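## Task

Close the lid on the tip box labelled TB3 and push its front edge fully down so it clicks shut. The other two boxes' lids must stay wide open. The lid has to stay latched without the robot touching it. When finished, release and move the gripper away.

## Robot and tools

SETUP. One robot arm with seven joints and a two-finger parallel gripper works over a bench mat holding three tip boxes. The boxes are not fixed down and must finish sitting flat on the mat. Identify each box by the ID printed on it, not by tape on the bench. Occasionally an outside force may briefly pull on something held or shove a loose object.

FRAME. All coordinates are in the scene frame. The origin lies on the table surface straight below the arm's base. +z is up. Looking along +x, +y points left. The base may be slightly tilted relative to the table. The reported hand position can be a little off, more so when the arm reaches far.

GRIPPER. The fingers point along the gripper's own +z axis and close along its y axis. end_effector_position is the point between the finger pads when closed, about 2 cm short of the fingertips. Closing pushes the tips roughly 10 mm further along gripper +z.

ROW FORMAT. Both motion tools use a row of 8 plain numbers: x, y, z, qw, qx, qy, qz, opening. x, y, z are an absolute target for end_effector_position in metres. qw, qx, qy, qz are an absolute target orientation quaternion, w first. Both are in the scene frame. opening runs from -1 (closed) to +1 (fully open, 0.084 m). To hold an orientation steady, repeat the same quaternion in every row rather than copying the last reported one, which may have drifted.

execute_actions(actions). actions is a list of actions for the single arm. Each action is a list of 0 to 15 rows; each row lasts one control step of 1/30 s. If fewer than 15 rows are given, the last row is held for the remaining steps. An empty actions list moves nothing and just returns the state and images. An action is rejected if any target lies more than 0.6 m from the gripper's current position along any of the gripper's axes. If any action is malformed, or the first one fails that distance check against the latest reported state, nothing in the call runs. Each step the commanded pose is clipped to within 70 mm and 16 degrees of the measured pose, so a distant target may take several actions; after an action the arm continues only to the last clipped pose. Position is favoured over orientation when both cannot be met.

move(target, speed, blocking). target is one row as above: an absolute pose plus opening. The gripper follows a straight path to it lasting 0.5 to 10 s (it stops short if more is needed), rotating the shorter way. speed is the path's top speed in m/s, 0.002 to 0.5, default 0.25; rotation is capped at twice that in rad/s. The opening is applied when the move begins. The path ignores obstacles, and the real gripper may lag, deviate, or exceed speed, especially with the arm nearly straight. Faster contact strikes harder, and aiming further beyond a contact pushes harder. With blocking=false the result comes after 0.5 s while the arm keeps going; other moves and execute_actions are refused until a result shows it ended, so use wait or stop first.

wait(seconds). 0 to 10 s; the arm keeps its last command and any running move continues; returns early if that move ends.

stop(). Brakes a running move; faster moves need more room. Fingers are not stopped.

zoom_image(camera, region). camera is one of cam_head_left, cam_head_right, cam_high, cam_low, cam_wrist (each 504x504). region is [x0, y0, x1, y1] in pixels of that camera's latest image, top-left is (0, 0), at most 504 by 504.

finished_scene(scene). Pass the current scene's number to end it permanently; the result reports success and gives the next task. The goal must already hold and keep holding.

RESULTS. Each result gives gripper position, quaternion and velocities, grip_measured (finger opening on the command scale), camera images, and for execute_actions some per-step positions, with HELD where a row was partly held back. "Hand target" is the pose the controller is currently driving toward. "pose unreachable" means the clearance check (which treats any mount under the base as arm) altered or blocked the command. A move adds a "move:" line: done means resting near target; others include off_target, moving, held (last step blocked) or fault. limits=paced means the pose was clipped; limits=held means some steps were blocked, after which the arm may jump faster than speed. The distance to target is also given.

GRIPPING. To keep hold of something, command an opening well below grip_measured; a larger gap squeezes harder, up to about 24 N per pad for parts up to about 6 cm wide.

AVOID. Knocking anything off the table ends the scene. Dropping, slipping, slamming, hard impacts and very forceful pushes are penalised; press lids down gently. If joint contact torque hits its limit (waist and shoulder 47.5, upper arm roll, elbow and forearm roll 28.5, wrist pitch and wrist roll 19 N m) the arm backs off, freezes 10 s and drops the rest of the call. Holding loads heats motors: a MOTOR HOT warning appears from 65 °C and at 80 °C the brakes lock until cool. Any stop wastes time, so move smoothly and directly.

Each tool is called after ">>>" by a JSON object that holds its "name" and its "arguments".

## Session

>>> {"name": "execute_actions", "arguments": {"actions": []}}

Scene clock: 0.00 s.
end_effector_position=(+0.2761, +0.0781, +0.2850) grip_measured=+1.00 end_effector_quat_wxyz=(+0.202, +0.923, -0.324, -0.037) end_effector_velocity=(-0.000, -0.000, -0.000) end_effector_angular_velocity=(-0.001, +0.002, -0.001)
Joint positions: [ 0.224 -0.401  0.338  0.754 -0.13   1.445  1.106  0.084]
Joint velocities: [-0.     0.001  0.    -0.001  0.     0.001  0.     0.   ]
Hand target: +0.276, +0.078, +0.285; +0.202, +0.923, -0.324, -0.037

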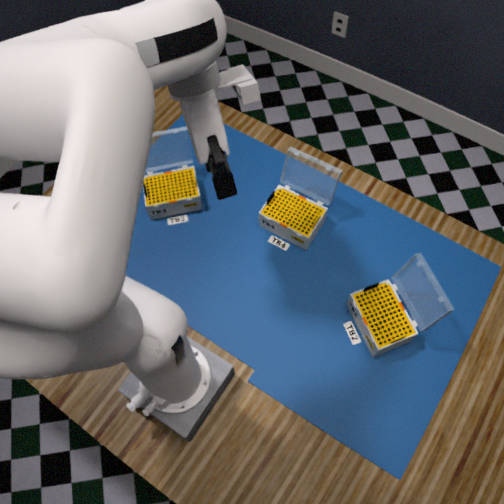

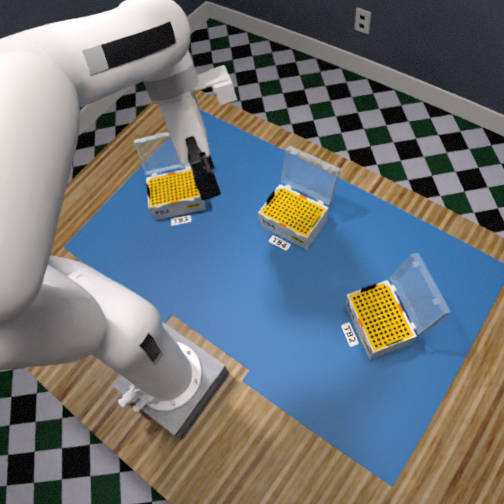

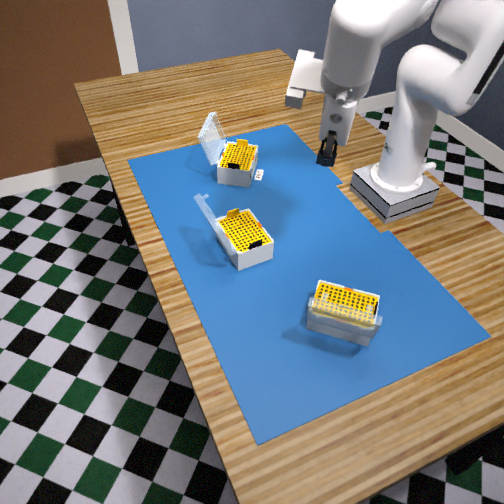

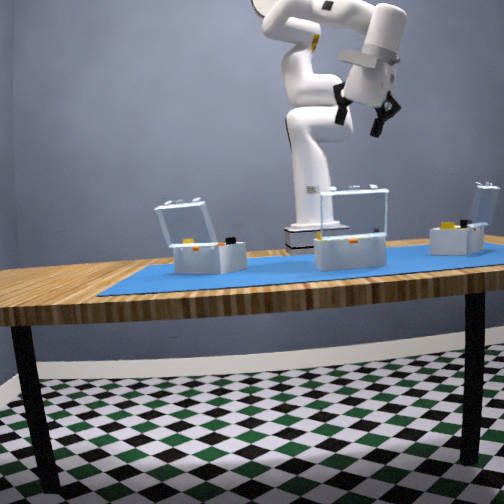

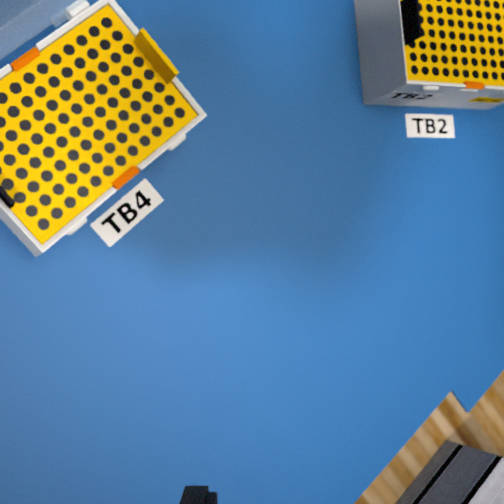

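>>> {"name": "zoom_image", "arguments": {"camera": "cam_head_right", "region": [120, 120, 460, 370]}}

>>> {"name": "zoom_image", "arguments": {"camera": "cam_high", "region": [180, 100, 400, 350]}}

Region (120, 120, 460, 370) of cam_head_right's 504x504 image, scaled by 1.482, with more detail than that image has; it fills the top 371 rows of this view, and the rest is white.

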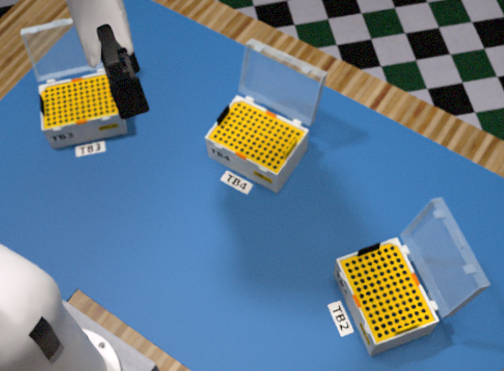

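Region (180, 100, 400, 350) of cam_high's 504x504 image, scaled by 2.016, with more detail than that image has; it fills the left 444 columns of this view, and the rest is white.

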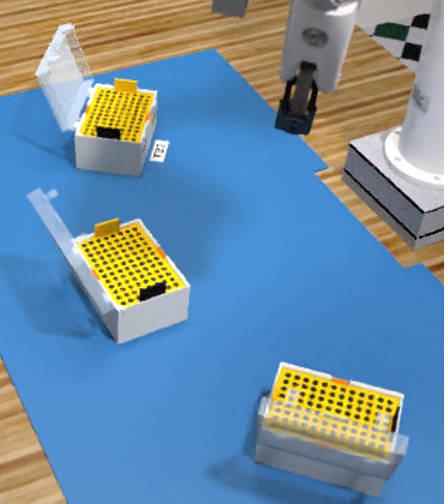

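>>> {"name": "zoom_image", "arguments": {"camera": "cam_wrist", "region": [340, 40, 504, 150]}}

>>> {"name": "zoom_image", "arguments": {"camera": "cam_head_right", "region": [130, 170, 350, 260]}}

>>> {"name": "zoom_image", "arguments": {"camera": "cam_head_left", "region": [330, 270, 450, 370]}}

Region (340, 40, 504, 150) of cam_wrist's 504x504 image, scaled by 3.073, with more detail than that image has; it fills the top 338 rows of this view, and the rest is white.

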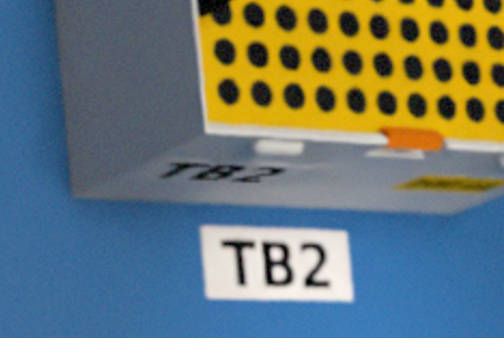

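Region (130, 170, 350, 260) of cam_head_right's 504x504 image, scaled by 2.291, with more detail than that image has; it fills the top 206 rows of this view, and the rest is white.

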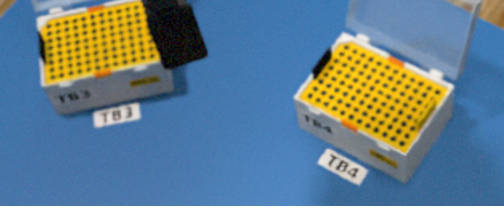

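Region (330, 270, 450, 370) of cam_head_left's 504x504 image, scaled by 4.200, with more detail than that image has.

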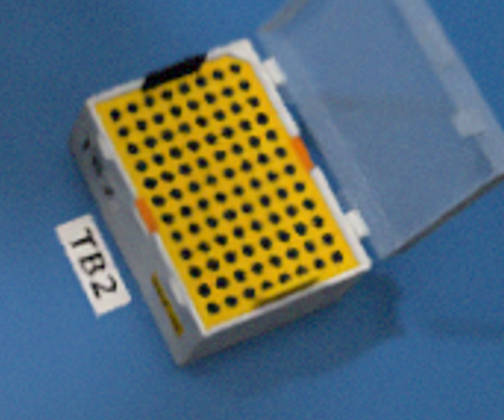

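>>> {"name": "move", "arguments": {"target": [0.3, 0.25, 0.35, 0, 1, 0, 0, 1]}}

Scene clock: 23.30 s.
end_effector_position=(+0.2991, +0.2499, +0.3497) grip_measured=+1.00 end_effector_quat_wxyz=(+0.000, +1.000, -0.001, +0.000) end_effector_velocity=(+0.000, +0.002, +0.001) end_effector_angular_velocity=(+0.006, -0.001, +0.007)
Joint positions: [ 0.447 -0.359  0.338  0.963  0.107  1.285  0.61   0.084]
Joint velocities: [ 0.002  0.001 -0.     0.003  0.004 -0.002 -0.006 -0.   ]
Hand target: +0.299, +0.250, +0.350; -0.000, +1.000, -0.000, +0.001
Off the commanded pose: 0.001 m, 0 deg.
move: done

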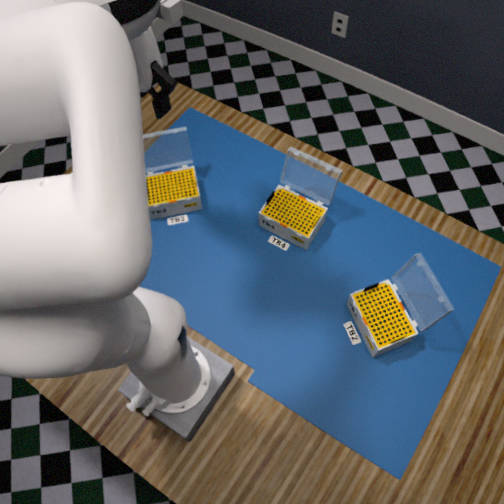

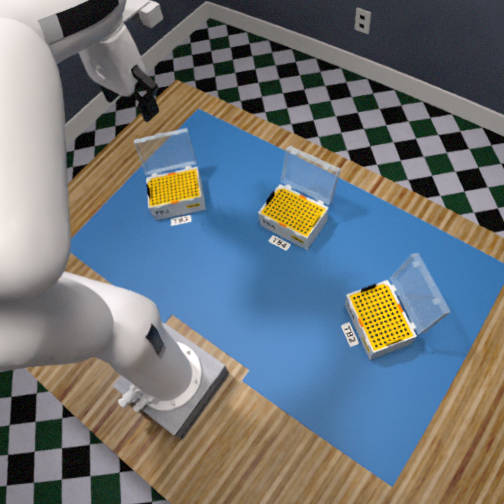

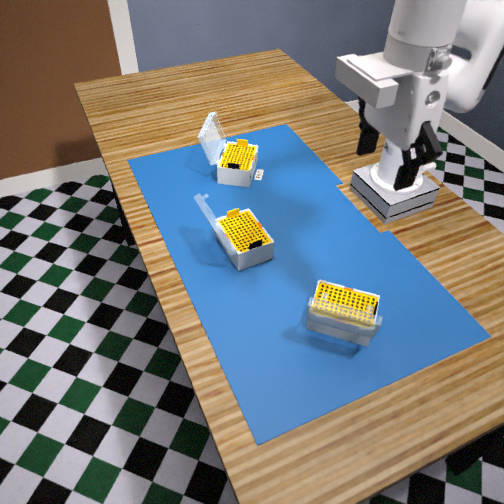

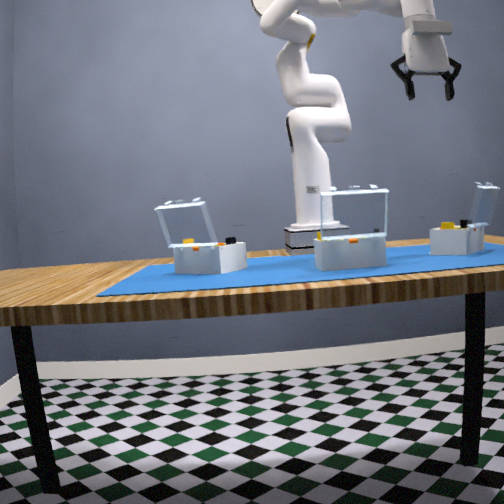

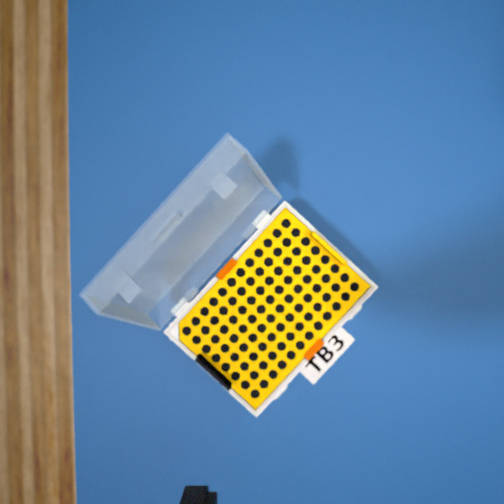

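>>> {"name": "move", "arguments": {"target": [0.4, 0.25, 0.35, 0, 1, 0, 0, 1]}}

Scene clock: 34.90 s.
end_effector_position=(+0.3995, +0.2508, +0.3505) grip_measured=+1.00 end_effector_quat_wxyz=(-0.000, +1.000, +0.000, -0.000) end_effector_velocity=(+0.002, -0.001, -0.000) end_effector_angular_velocity=(-0.003, +0.001, -0.002)
Joint positions: [ 0.385 -0.066  0.306  1.238  0.009  1.281  0.559  0.084]
Joint velocities: [-0.001  0.008 -0.001  0.008 -0.004  0.003  0.001  0.   ]
Hand target: +0.400, +0.251, +0.350; -0.000, +1.000, +0.000, -0.000
Off the commanded pose: 0.001 m, 0 deg.
move: done

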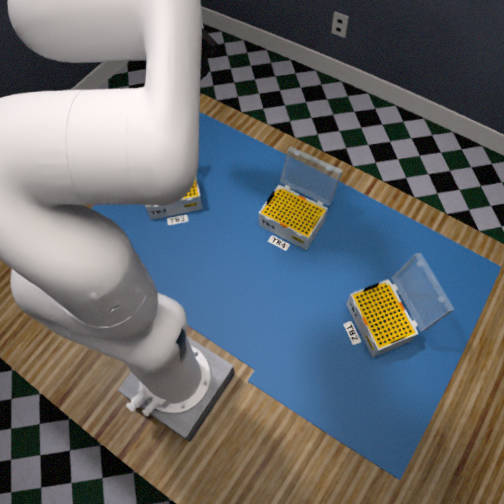

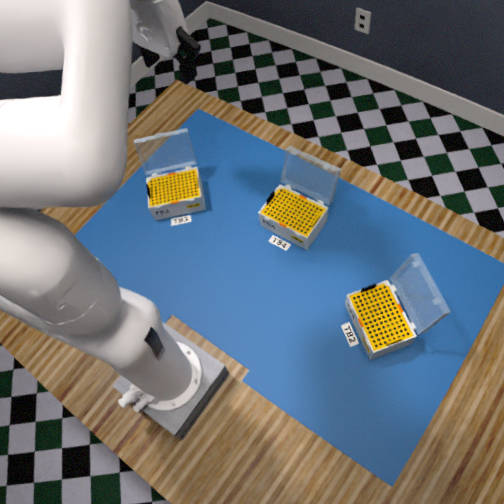

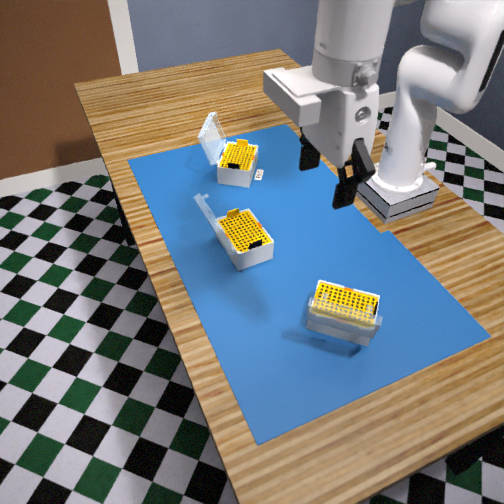

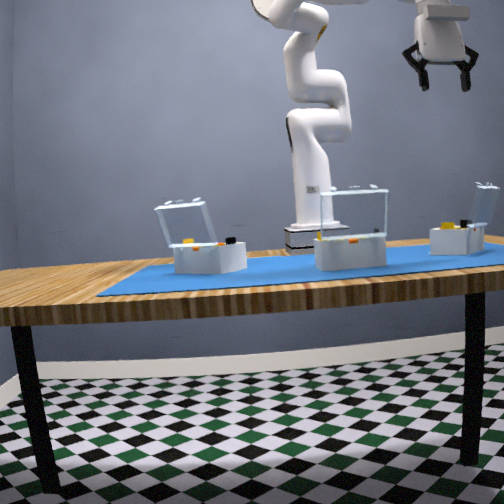

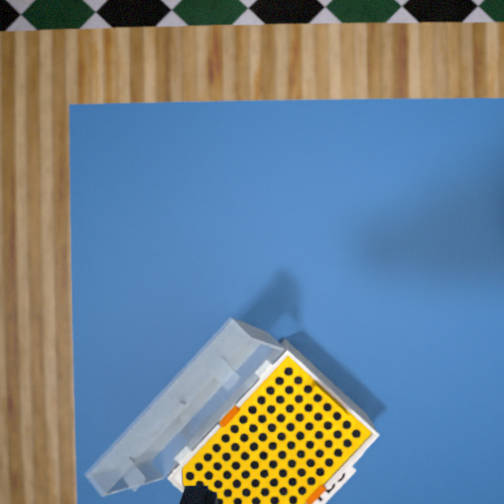

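>>> {"name": "move", "arguments": {"target": [0.4, 0.25, 0.24, 0, 1, 0, 0, 1]}}

Scene clock: 52.73 s.
end_effector_position=(+0.4002, +0.2501, +0.2406) grip_measured=+1.00 end_effector_quat_wxyz=(-0.000, +1.000, +0.000, +0.000) end_effector_velocity=(-0.000, -0.000, -0.003) end_effector_angular_velocity=(-0.002, +0.002, +0.002)
Joint positions: [ 0.388  0.02   0.31   1.01  -0.021  0.971  0.581  0.084]
Joint velocities: [ 0.     0.005  0.    -0.003 -0.003 -0.005 -0.001 -0.   ]
Hand target: +0.400, +0.250, +0.240; -0.000, +1.000, +0.000, -0.000
Off the commanded pose: 0.001 m, 0 deg.
move: done

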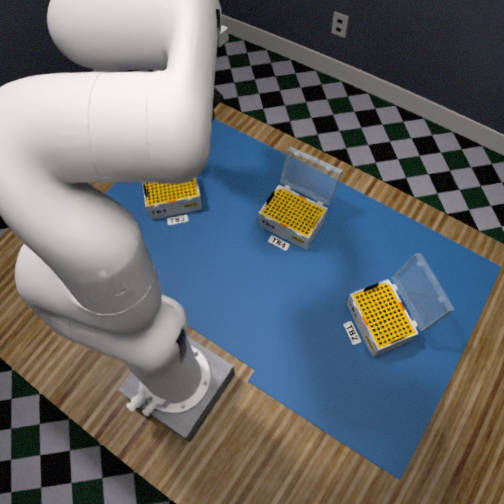

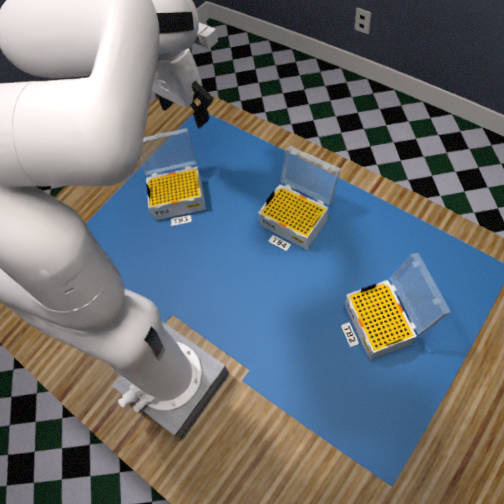

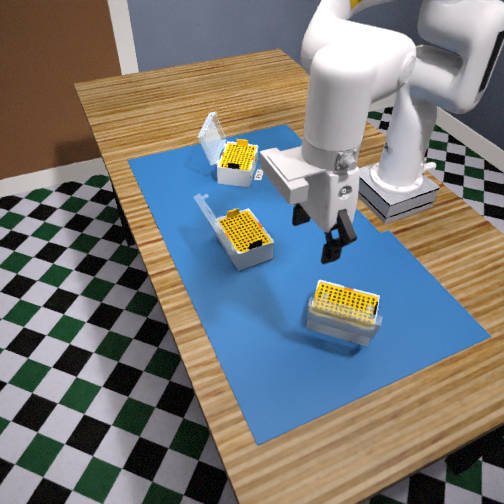

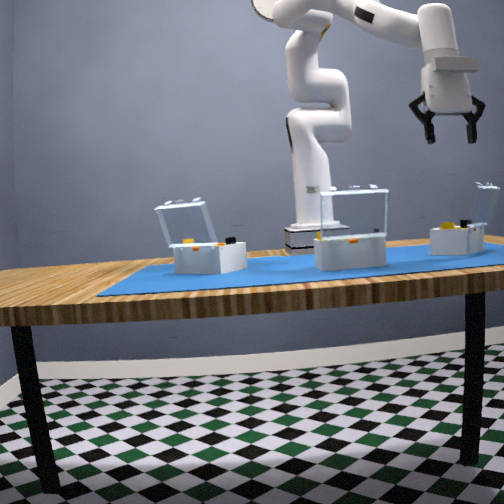

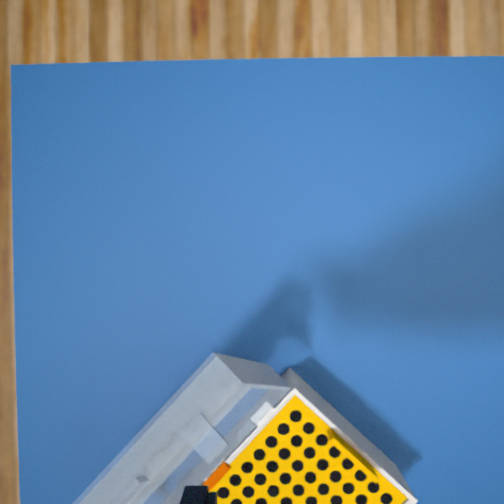

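>>> {"name": "move", "arguments": {"target": [0.33, 0.25, 0.24, 0, 1, 0, 0, -1]}}

Scene clock: 66.93 s.
end_effector_position=(+0.3304, +0.2493, +0.2397) grip_measured=-1.00 end_effector_quat_wxyz=(+0.000, +1.000, -0.000, +0.000) end_effector_velocity=(-0.002, +0.000, +0.000) end_effector_angular_velocity=(+0.001, +0.000, +0.000)
Joint positions: [ 0.43  -0.174  0.345  0.803  0.055  0.949  0.612  0.   ]
Joint velocities: [ 0.003 -0.007  0.001 -0.006  0.004  0.     0.001  0.   ]
Hand target: +0.330, +0.249, +0.240; +0.000, +1.000, -0.000, +0.000
Off the commanded pose: 0.001 m, 0 deg.
move: done

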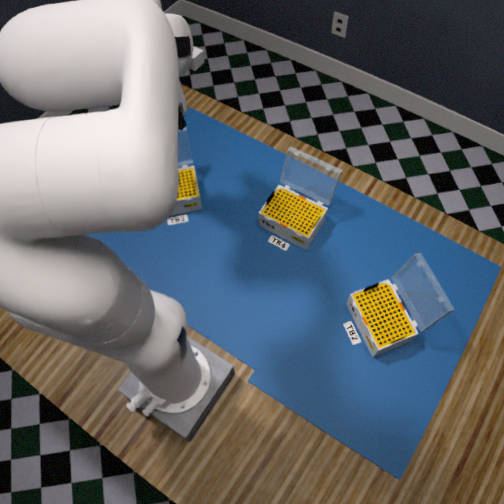

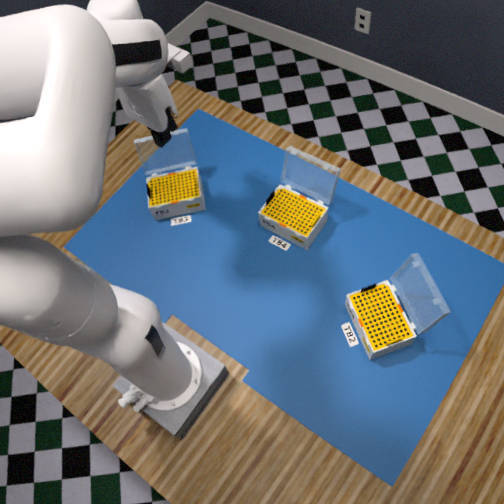

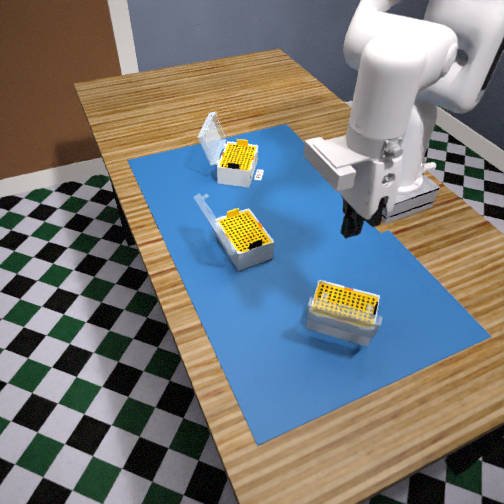

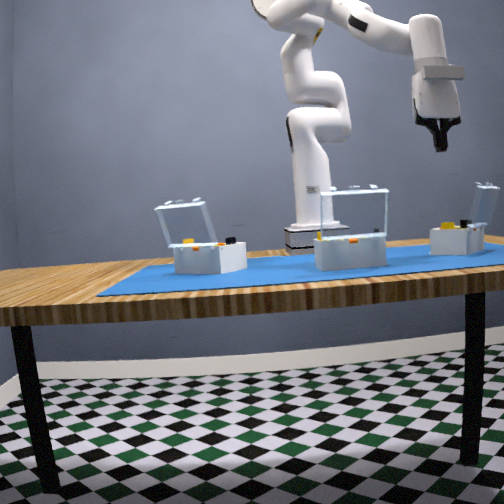

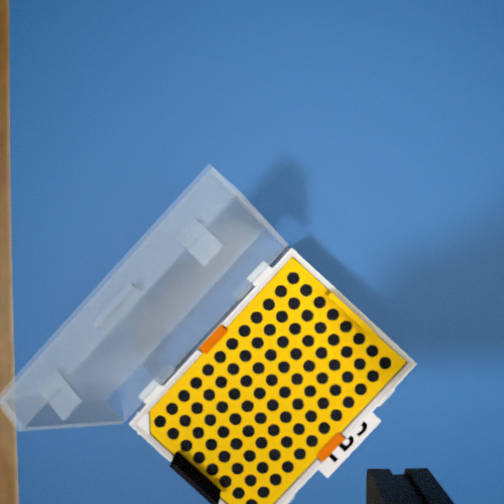

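>>> {"name": "move", "arguments": {"target": [0.42, 0.388, 0.22, 0, 0.917, 0.399, 0, -1]}}

>>> {"name": "move", "arguments": {"target": [0.42, 0.388, 0.15, 0, 0.917, 0.399, 0, -1], "speed": 0.1}}

Scene clock: 101.70 s.
end_effector_position=(+0.4192, +0.3886, +0.2209) grip_measured=-1.00 end_effector_quat_wxyz=(-0.001, +0.917, +0.399, +0.001) end_effector_velocity=(+0.001, +0.002, -0.001) end_effector_angular_velocity=(-0.002, +0.003, +0.011)
Joint positions: [ 0.525  0.392  0.417  1.41  -0.198  1.039  0.065  0.   ]
Joint velocities: [ 0.003  0.01   0.001  0.014 -0.003  0.008 -0.007  0.   ]
Hand target: +0.419, +0.389, +0.221; -0.001, +0.917, +0.399, +0.000
Off the commanded pose: 0.001 m, 0 deg.
move: done

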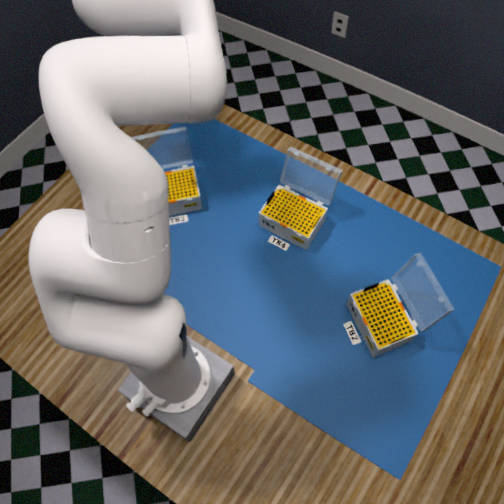

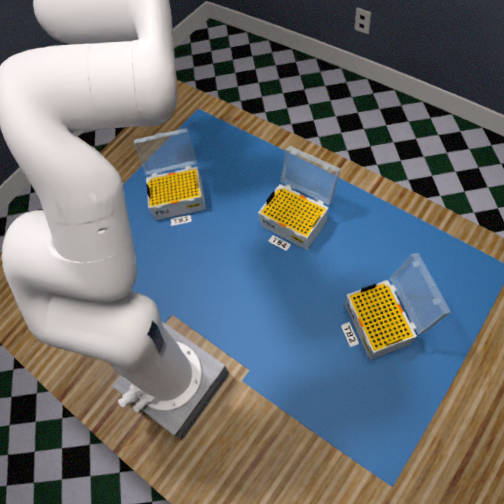

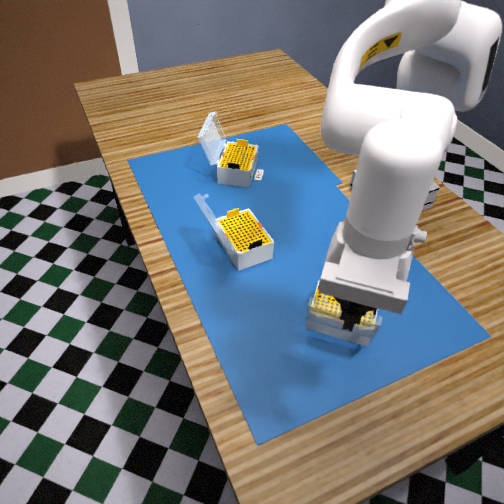

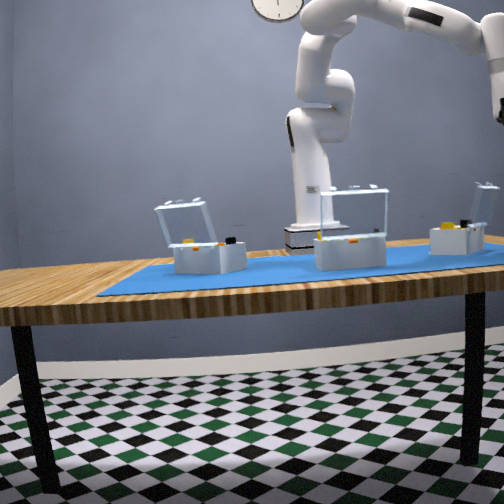

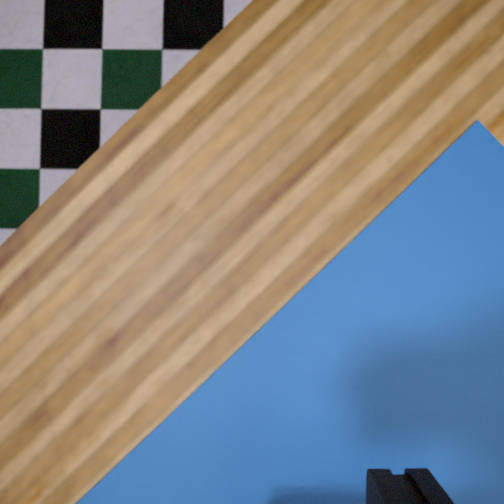

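Scene clock: 102.83 s.
end_effector_position=(+0.4201, +0.3883, +0.1508) grip_measured=-1.00 end_effector_quat_wxyz=(-0.000, +0.917, +0.399, +0.000) end_effector_velocity=(-0.000, -0.001, -0.003) end_effector_angular_velocity=(-0.001, +0.001, -0.001)
Joint positions: [ 0.54   0.492  0.389  1.343 -0.254  0.88   0.099  0.   ]
Joint velocities: [ 0.001  0.005 -0.002 -0.003 -0.002 -0.006  0.001  0.   ]
Hand target: +0.420, +0.388, +0.150; -0.000, +0.917, +0.399, -0.000
Off the commanded pose: 0.001 m, 0 deg.
move: done

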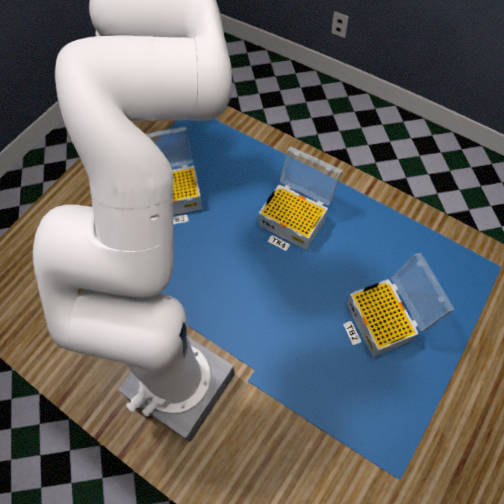

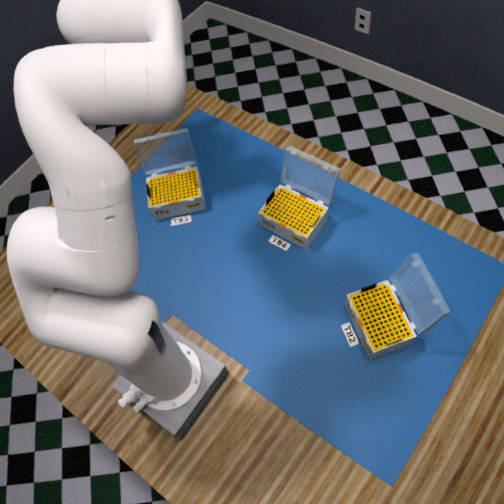

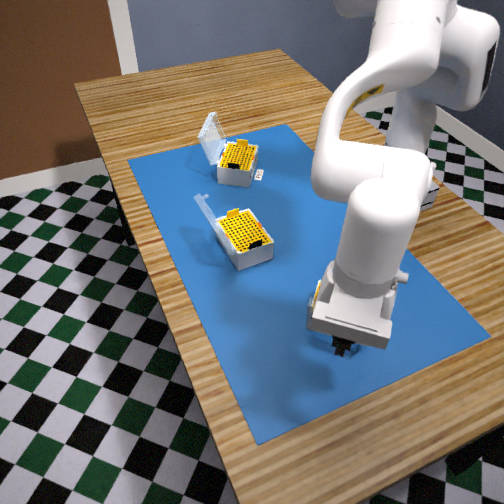

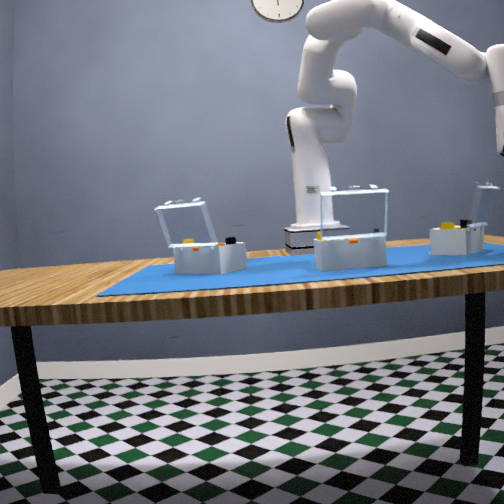

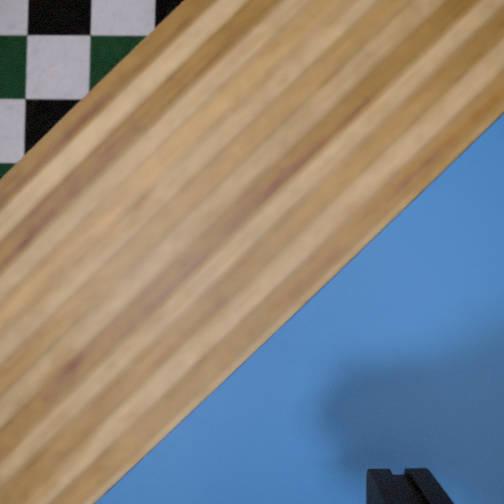

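>>> {"name": "move", "arguments": {"target": [0.353, 0.3155, 0.15, 0, 0.917, 0.399, 0, -1], "speed": 0.04}}

Scene clock: 108.90 s.
end_effector_position=(+0.3535, +0.3151, +0.1495) grip_measured=-1.00 end_effector_quat_wxyz=(+0.000, +0.917, +0.399, -0.000) end_effector_velocity=(-0.002, -0.001, -0.000) end_effector_angular_velocity=(+0.001, +0.000, +0.002)
Joint positions: [ 0.442  0.198  0.429  0.919 -0.147  0.727  0.023  0.   ]
Joint velocities: [-0.002 -0.006  0.001 -0.008  0.004 -0.003 -0.005  0.   ]
Hand target: +0.353, +0.315, +0.150; +0.000, +0.917, +0.399, -0.000
Off the commanded pose: 0.001 m, 0 deg.
move: done

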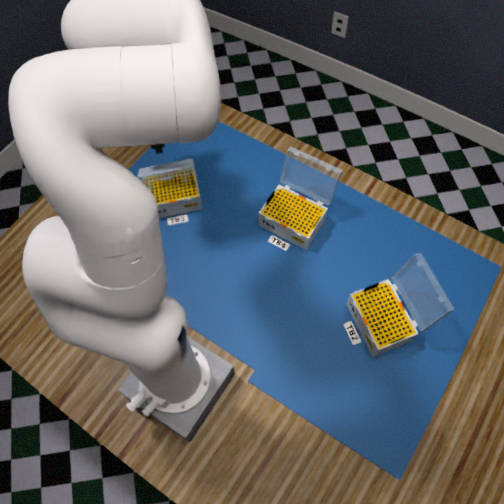

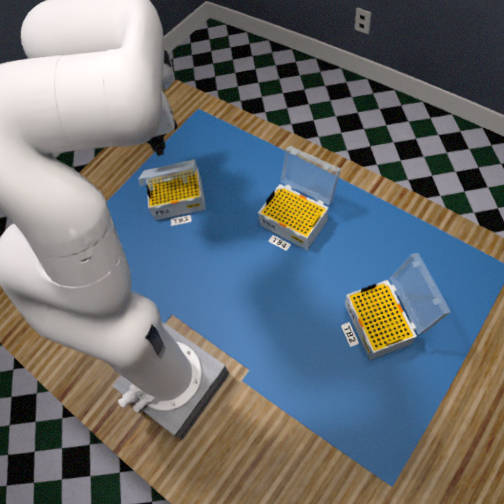

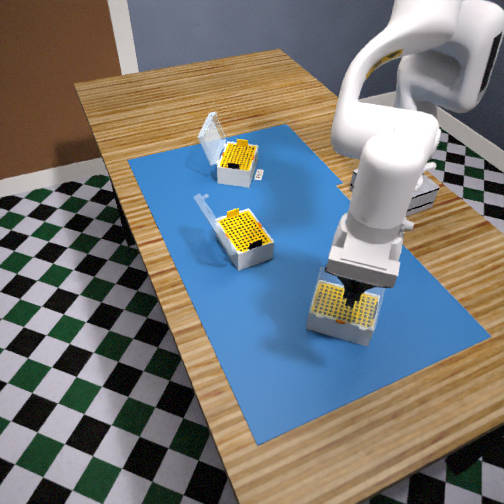

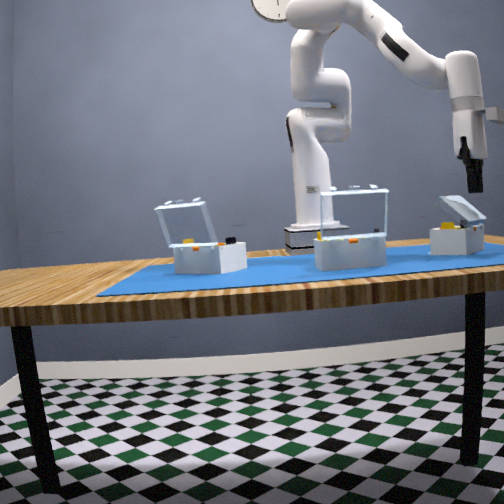

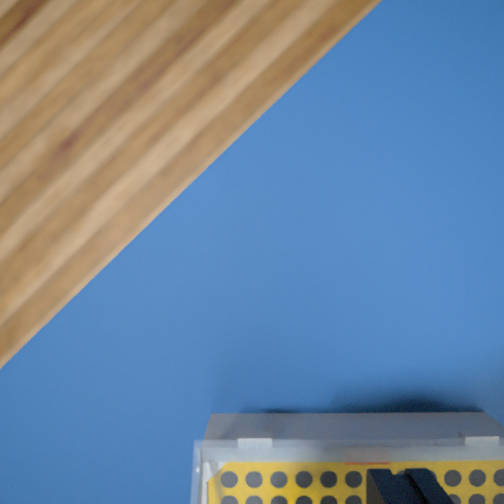

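>>> {"name": "move", "arguments": {"target": [0.299, 0.251, 0.14, 0, 0.917, 0.399, 0, -1], "speed": 0.06}}

>>> {"name": "move", "arguments": {"target": [0.299, 0.251, 0.105, 0, 0.917, 0.399, 0, -1], "speed": 0.02}}

Scene clock: 124.37 s.
end_effector_position=(+0.2996, +0.2507, +0.1397) grip_measured=-1.00 end_effector_quat_wxyz=(+0.000, +0.917, +0.399, -0.000) end_effector_velocity=(-0.002, -0.002, -0.000) end_effector_angular_velocity=(+0.001, +0.001, +0.001)
Joint positions: [ 0.403 -0.039  0.433  0.604  0.002  0.622 -0.115  0.   ]
Joint velocities: [ 0.    -0.006 -0.001 -0.008  0.006 -0.002 -0.006  0.   ]
Hand target: +0.299, +0.250, +0.140; +0.000, +0.917, +0.399, -0.000
Off the commanded pose: 0.001 m, 0 deg.
move: done

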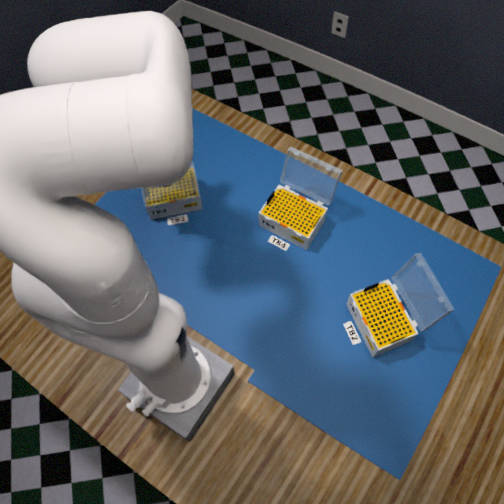

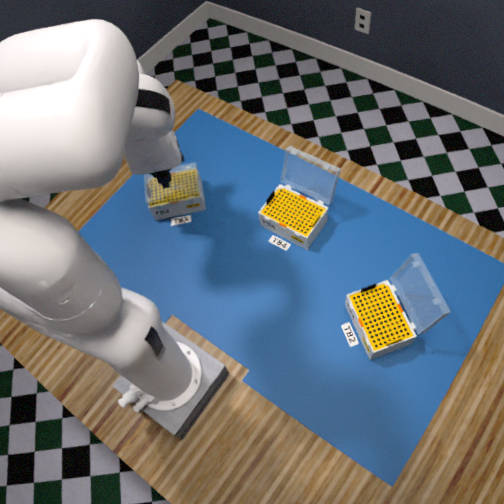

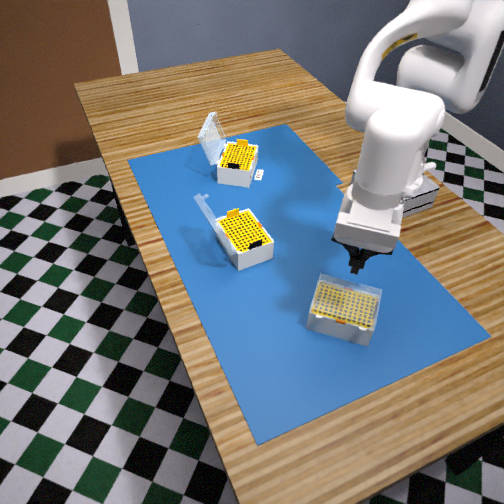

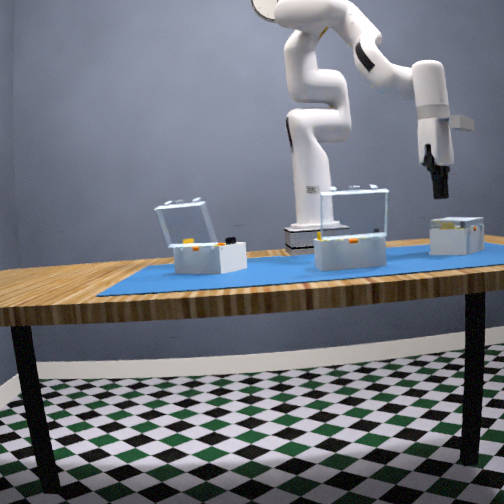

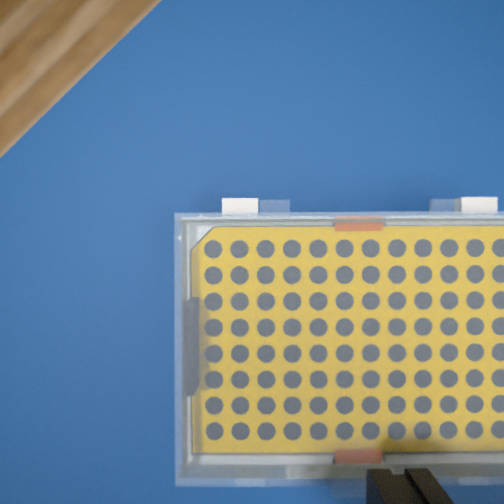

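Scene clock: 126.40 s.
end_effector_position=(+0.2990, +0.2511, +0.1053) grip_measured=-1.00 end_effector_quat_wxyz=(-0.000, +0.917, +0.399, +0.000) end_effector_velocity=(+0.001, +0.001, -0.001) end_effector_angular_velocity=(+0.002, -0.004, -0.000)
Joint positions: [ 0.401  0.067  0.425  0.587 -0.085  0.509 -0.05   0.   ]
Joint velocities: [ 0.001  0.004 -0.001  0.001 -0.007 -0.006  0.005  0.   ]
Hand target: +0.299, +0.251, +0.105; -0.000, +0.917, +0.399, +0.000
Off the commanded pose: 0.000 m, 0 deg.
move: done

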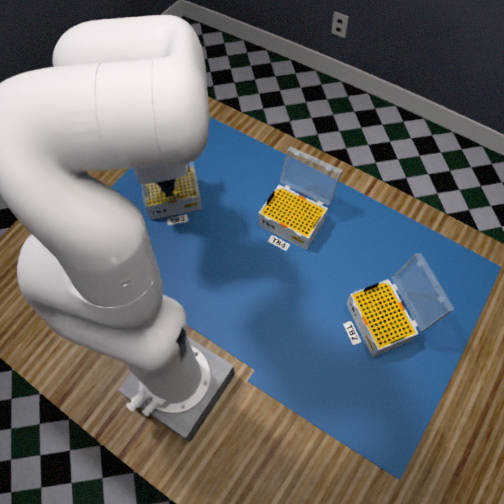

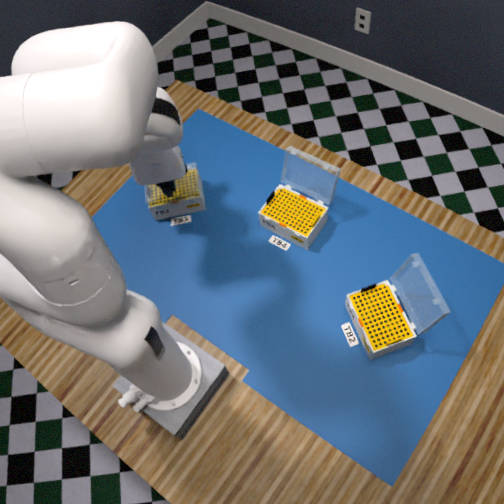

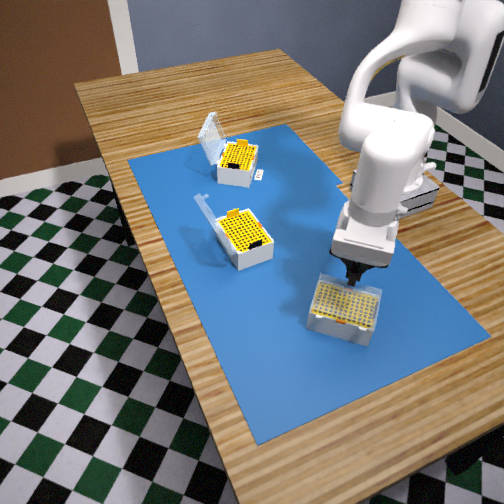

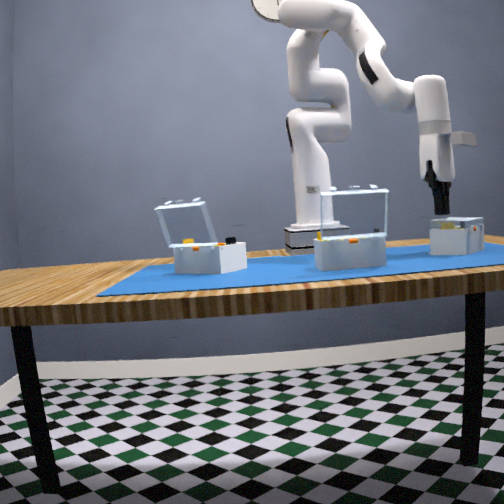

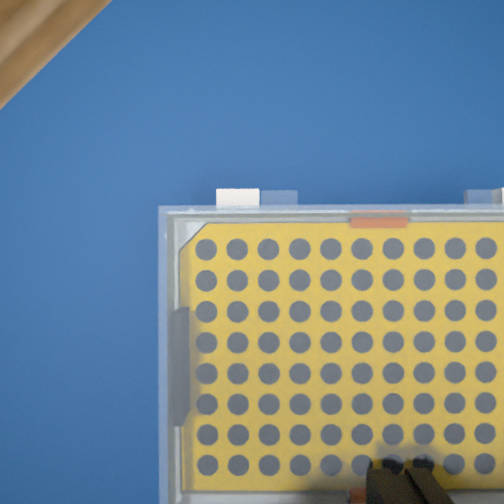

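>>> {"name": "move", "arguments": {"target": [0.298, 0.25, 0.088, 0, 0.917, 0.399, 0, -1], "speed": 0.01}}

Scene clock: 131.37 s.
end_effector_position=(+0.3008, +0.2522, +0.0915) grip_measured=-1.00 end_effector_quat_wxyz=(-0.001, +0.917, +0.399, +0.005) end_effector_velocity=(-0.001, -0.001, -0.001) end_effector_angular_velocity=(-0.001, -0.002, -0.001)
Joint positions: [ 0.406  0.116  0.411  0.584 -0.141  0.454 -0.009  0.   ]
Joint velocities: [ 0.     0.    -0.001 -0.005 -0.007 -0.006  0.007  0.   ]
Hand target: +0.298, +0.250, +0.088; -0.000, +0.917, +0.399, +0.000
Off the commanded pose: 0.005 m, 1 deg.
move: off_target

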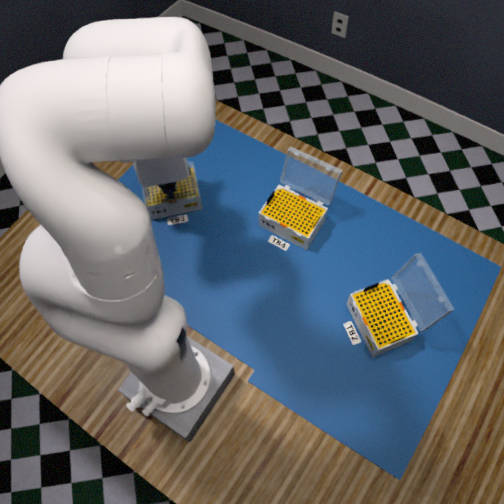

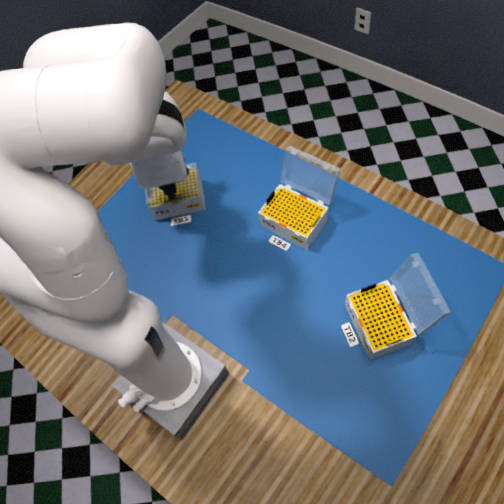

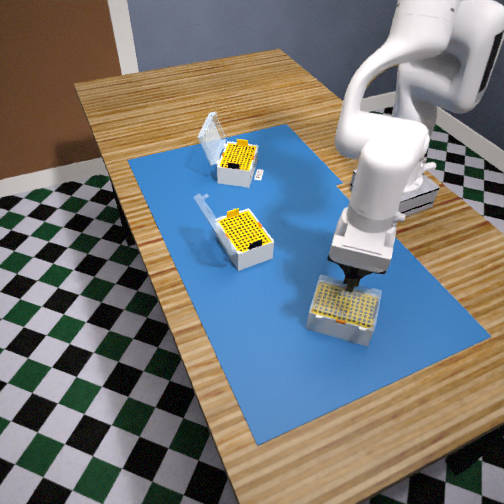

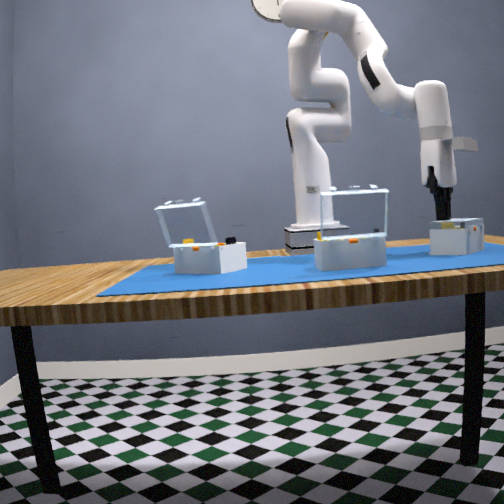

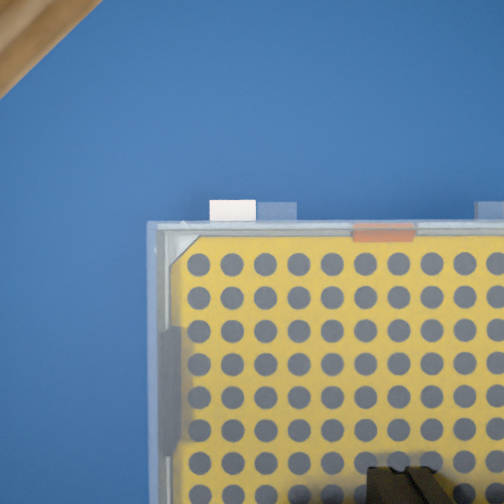

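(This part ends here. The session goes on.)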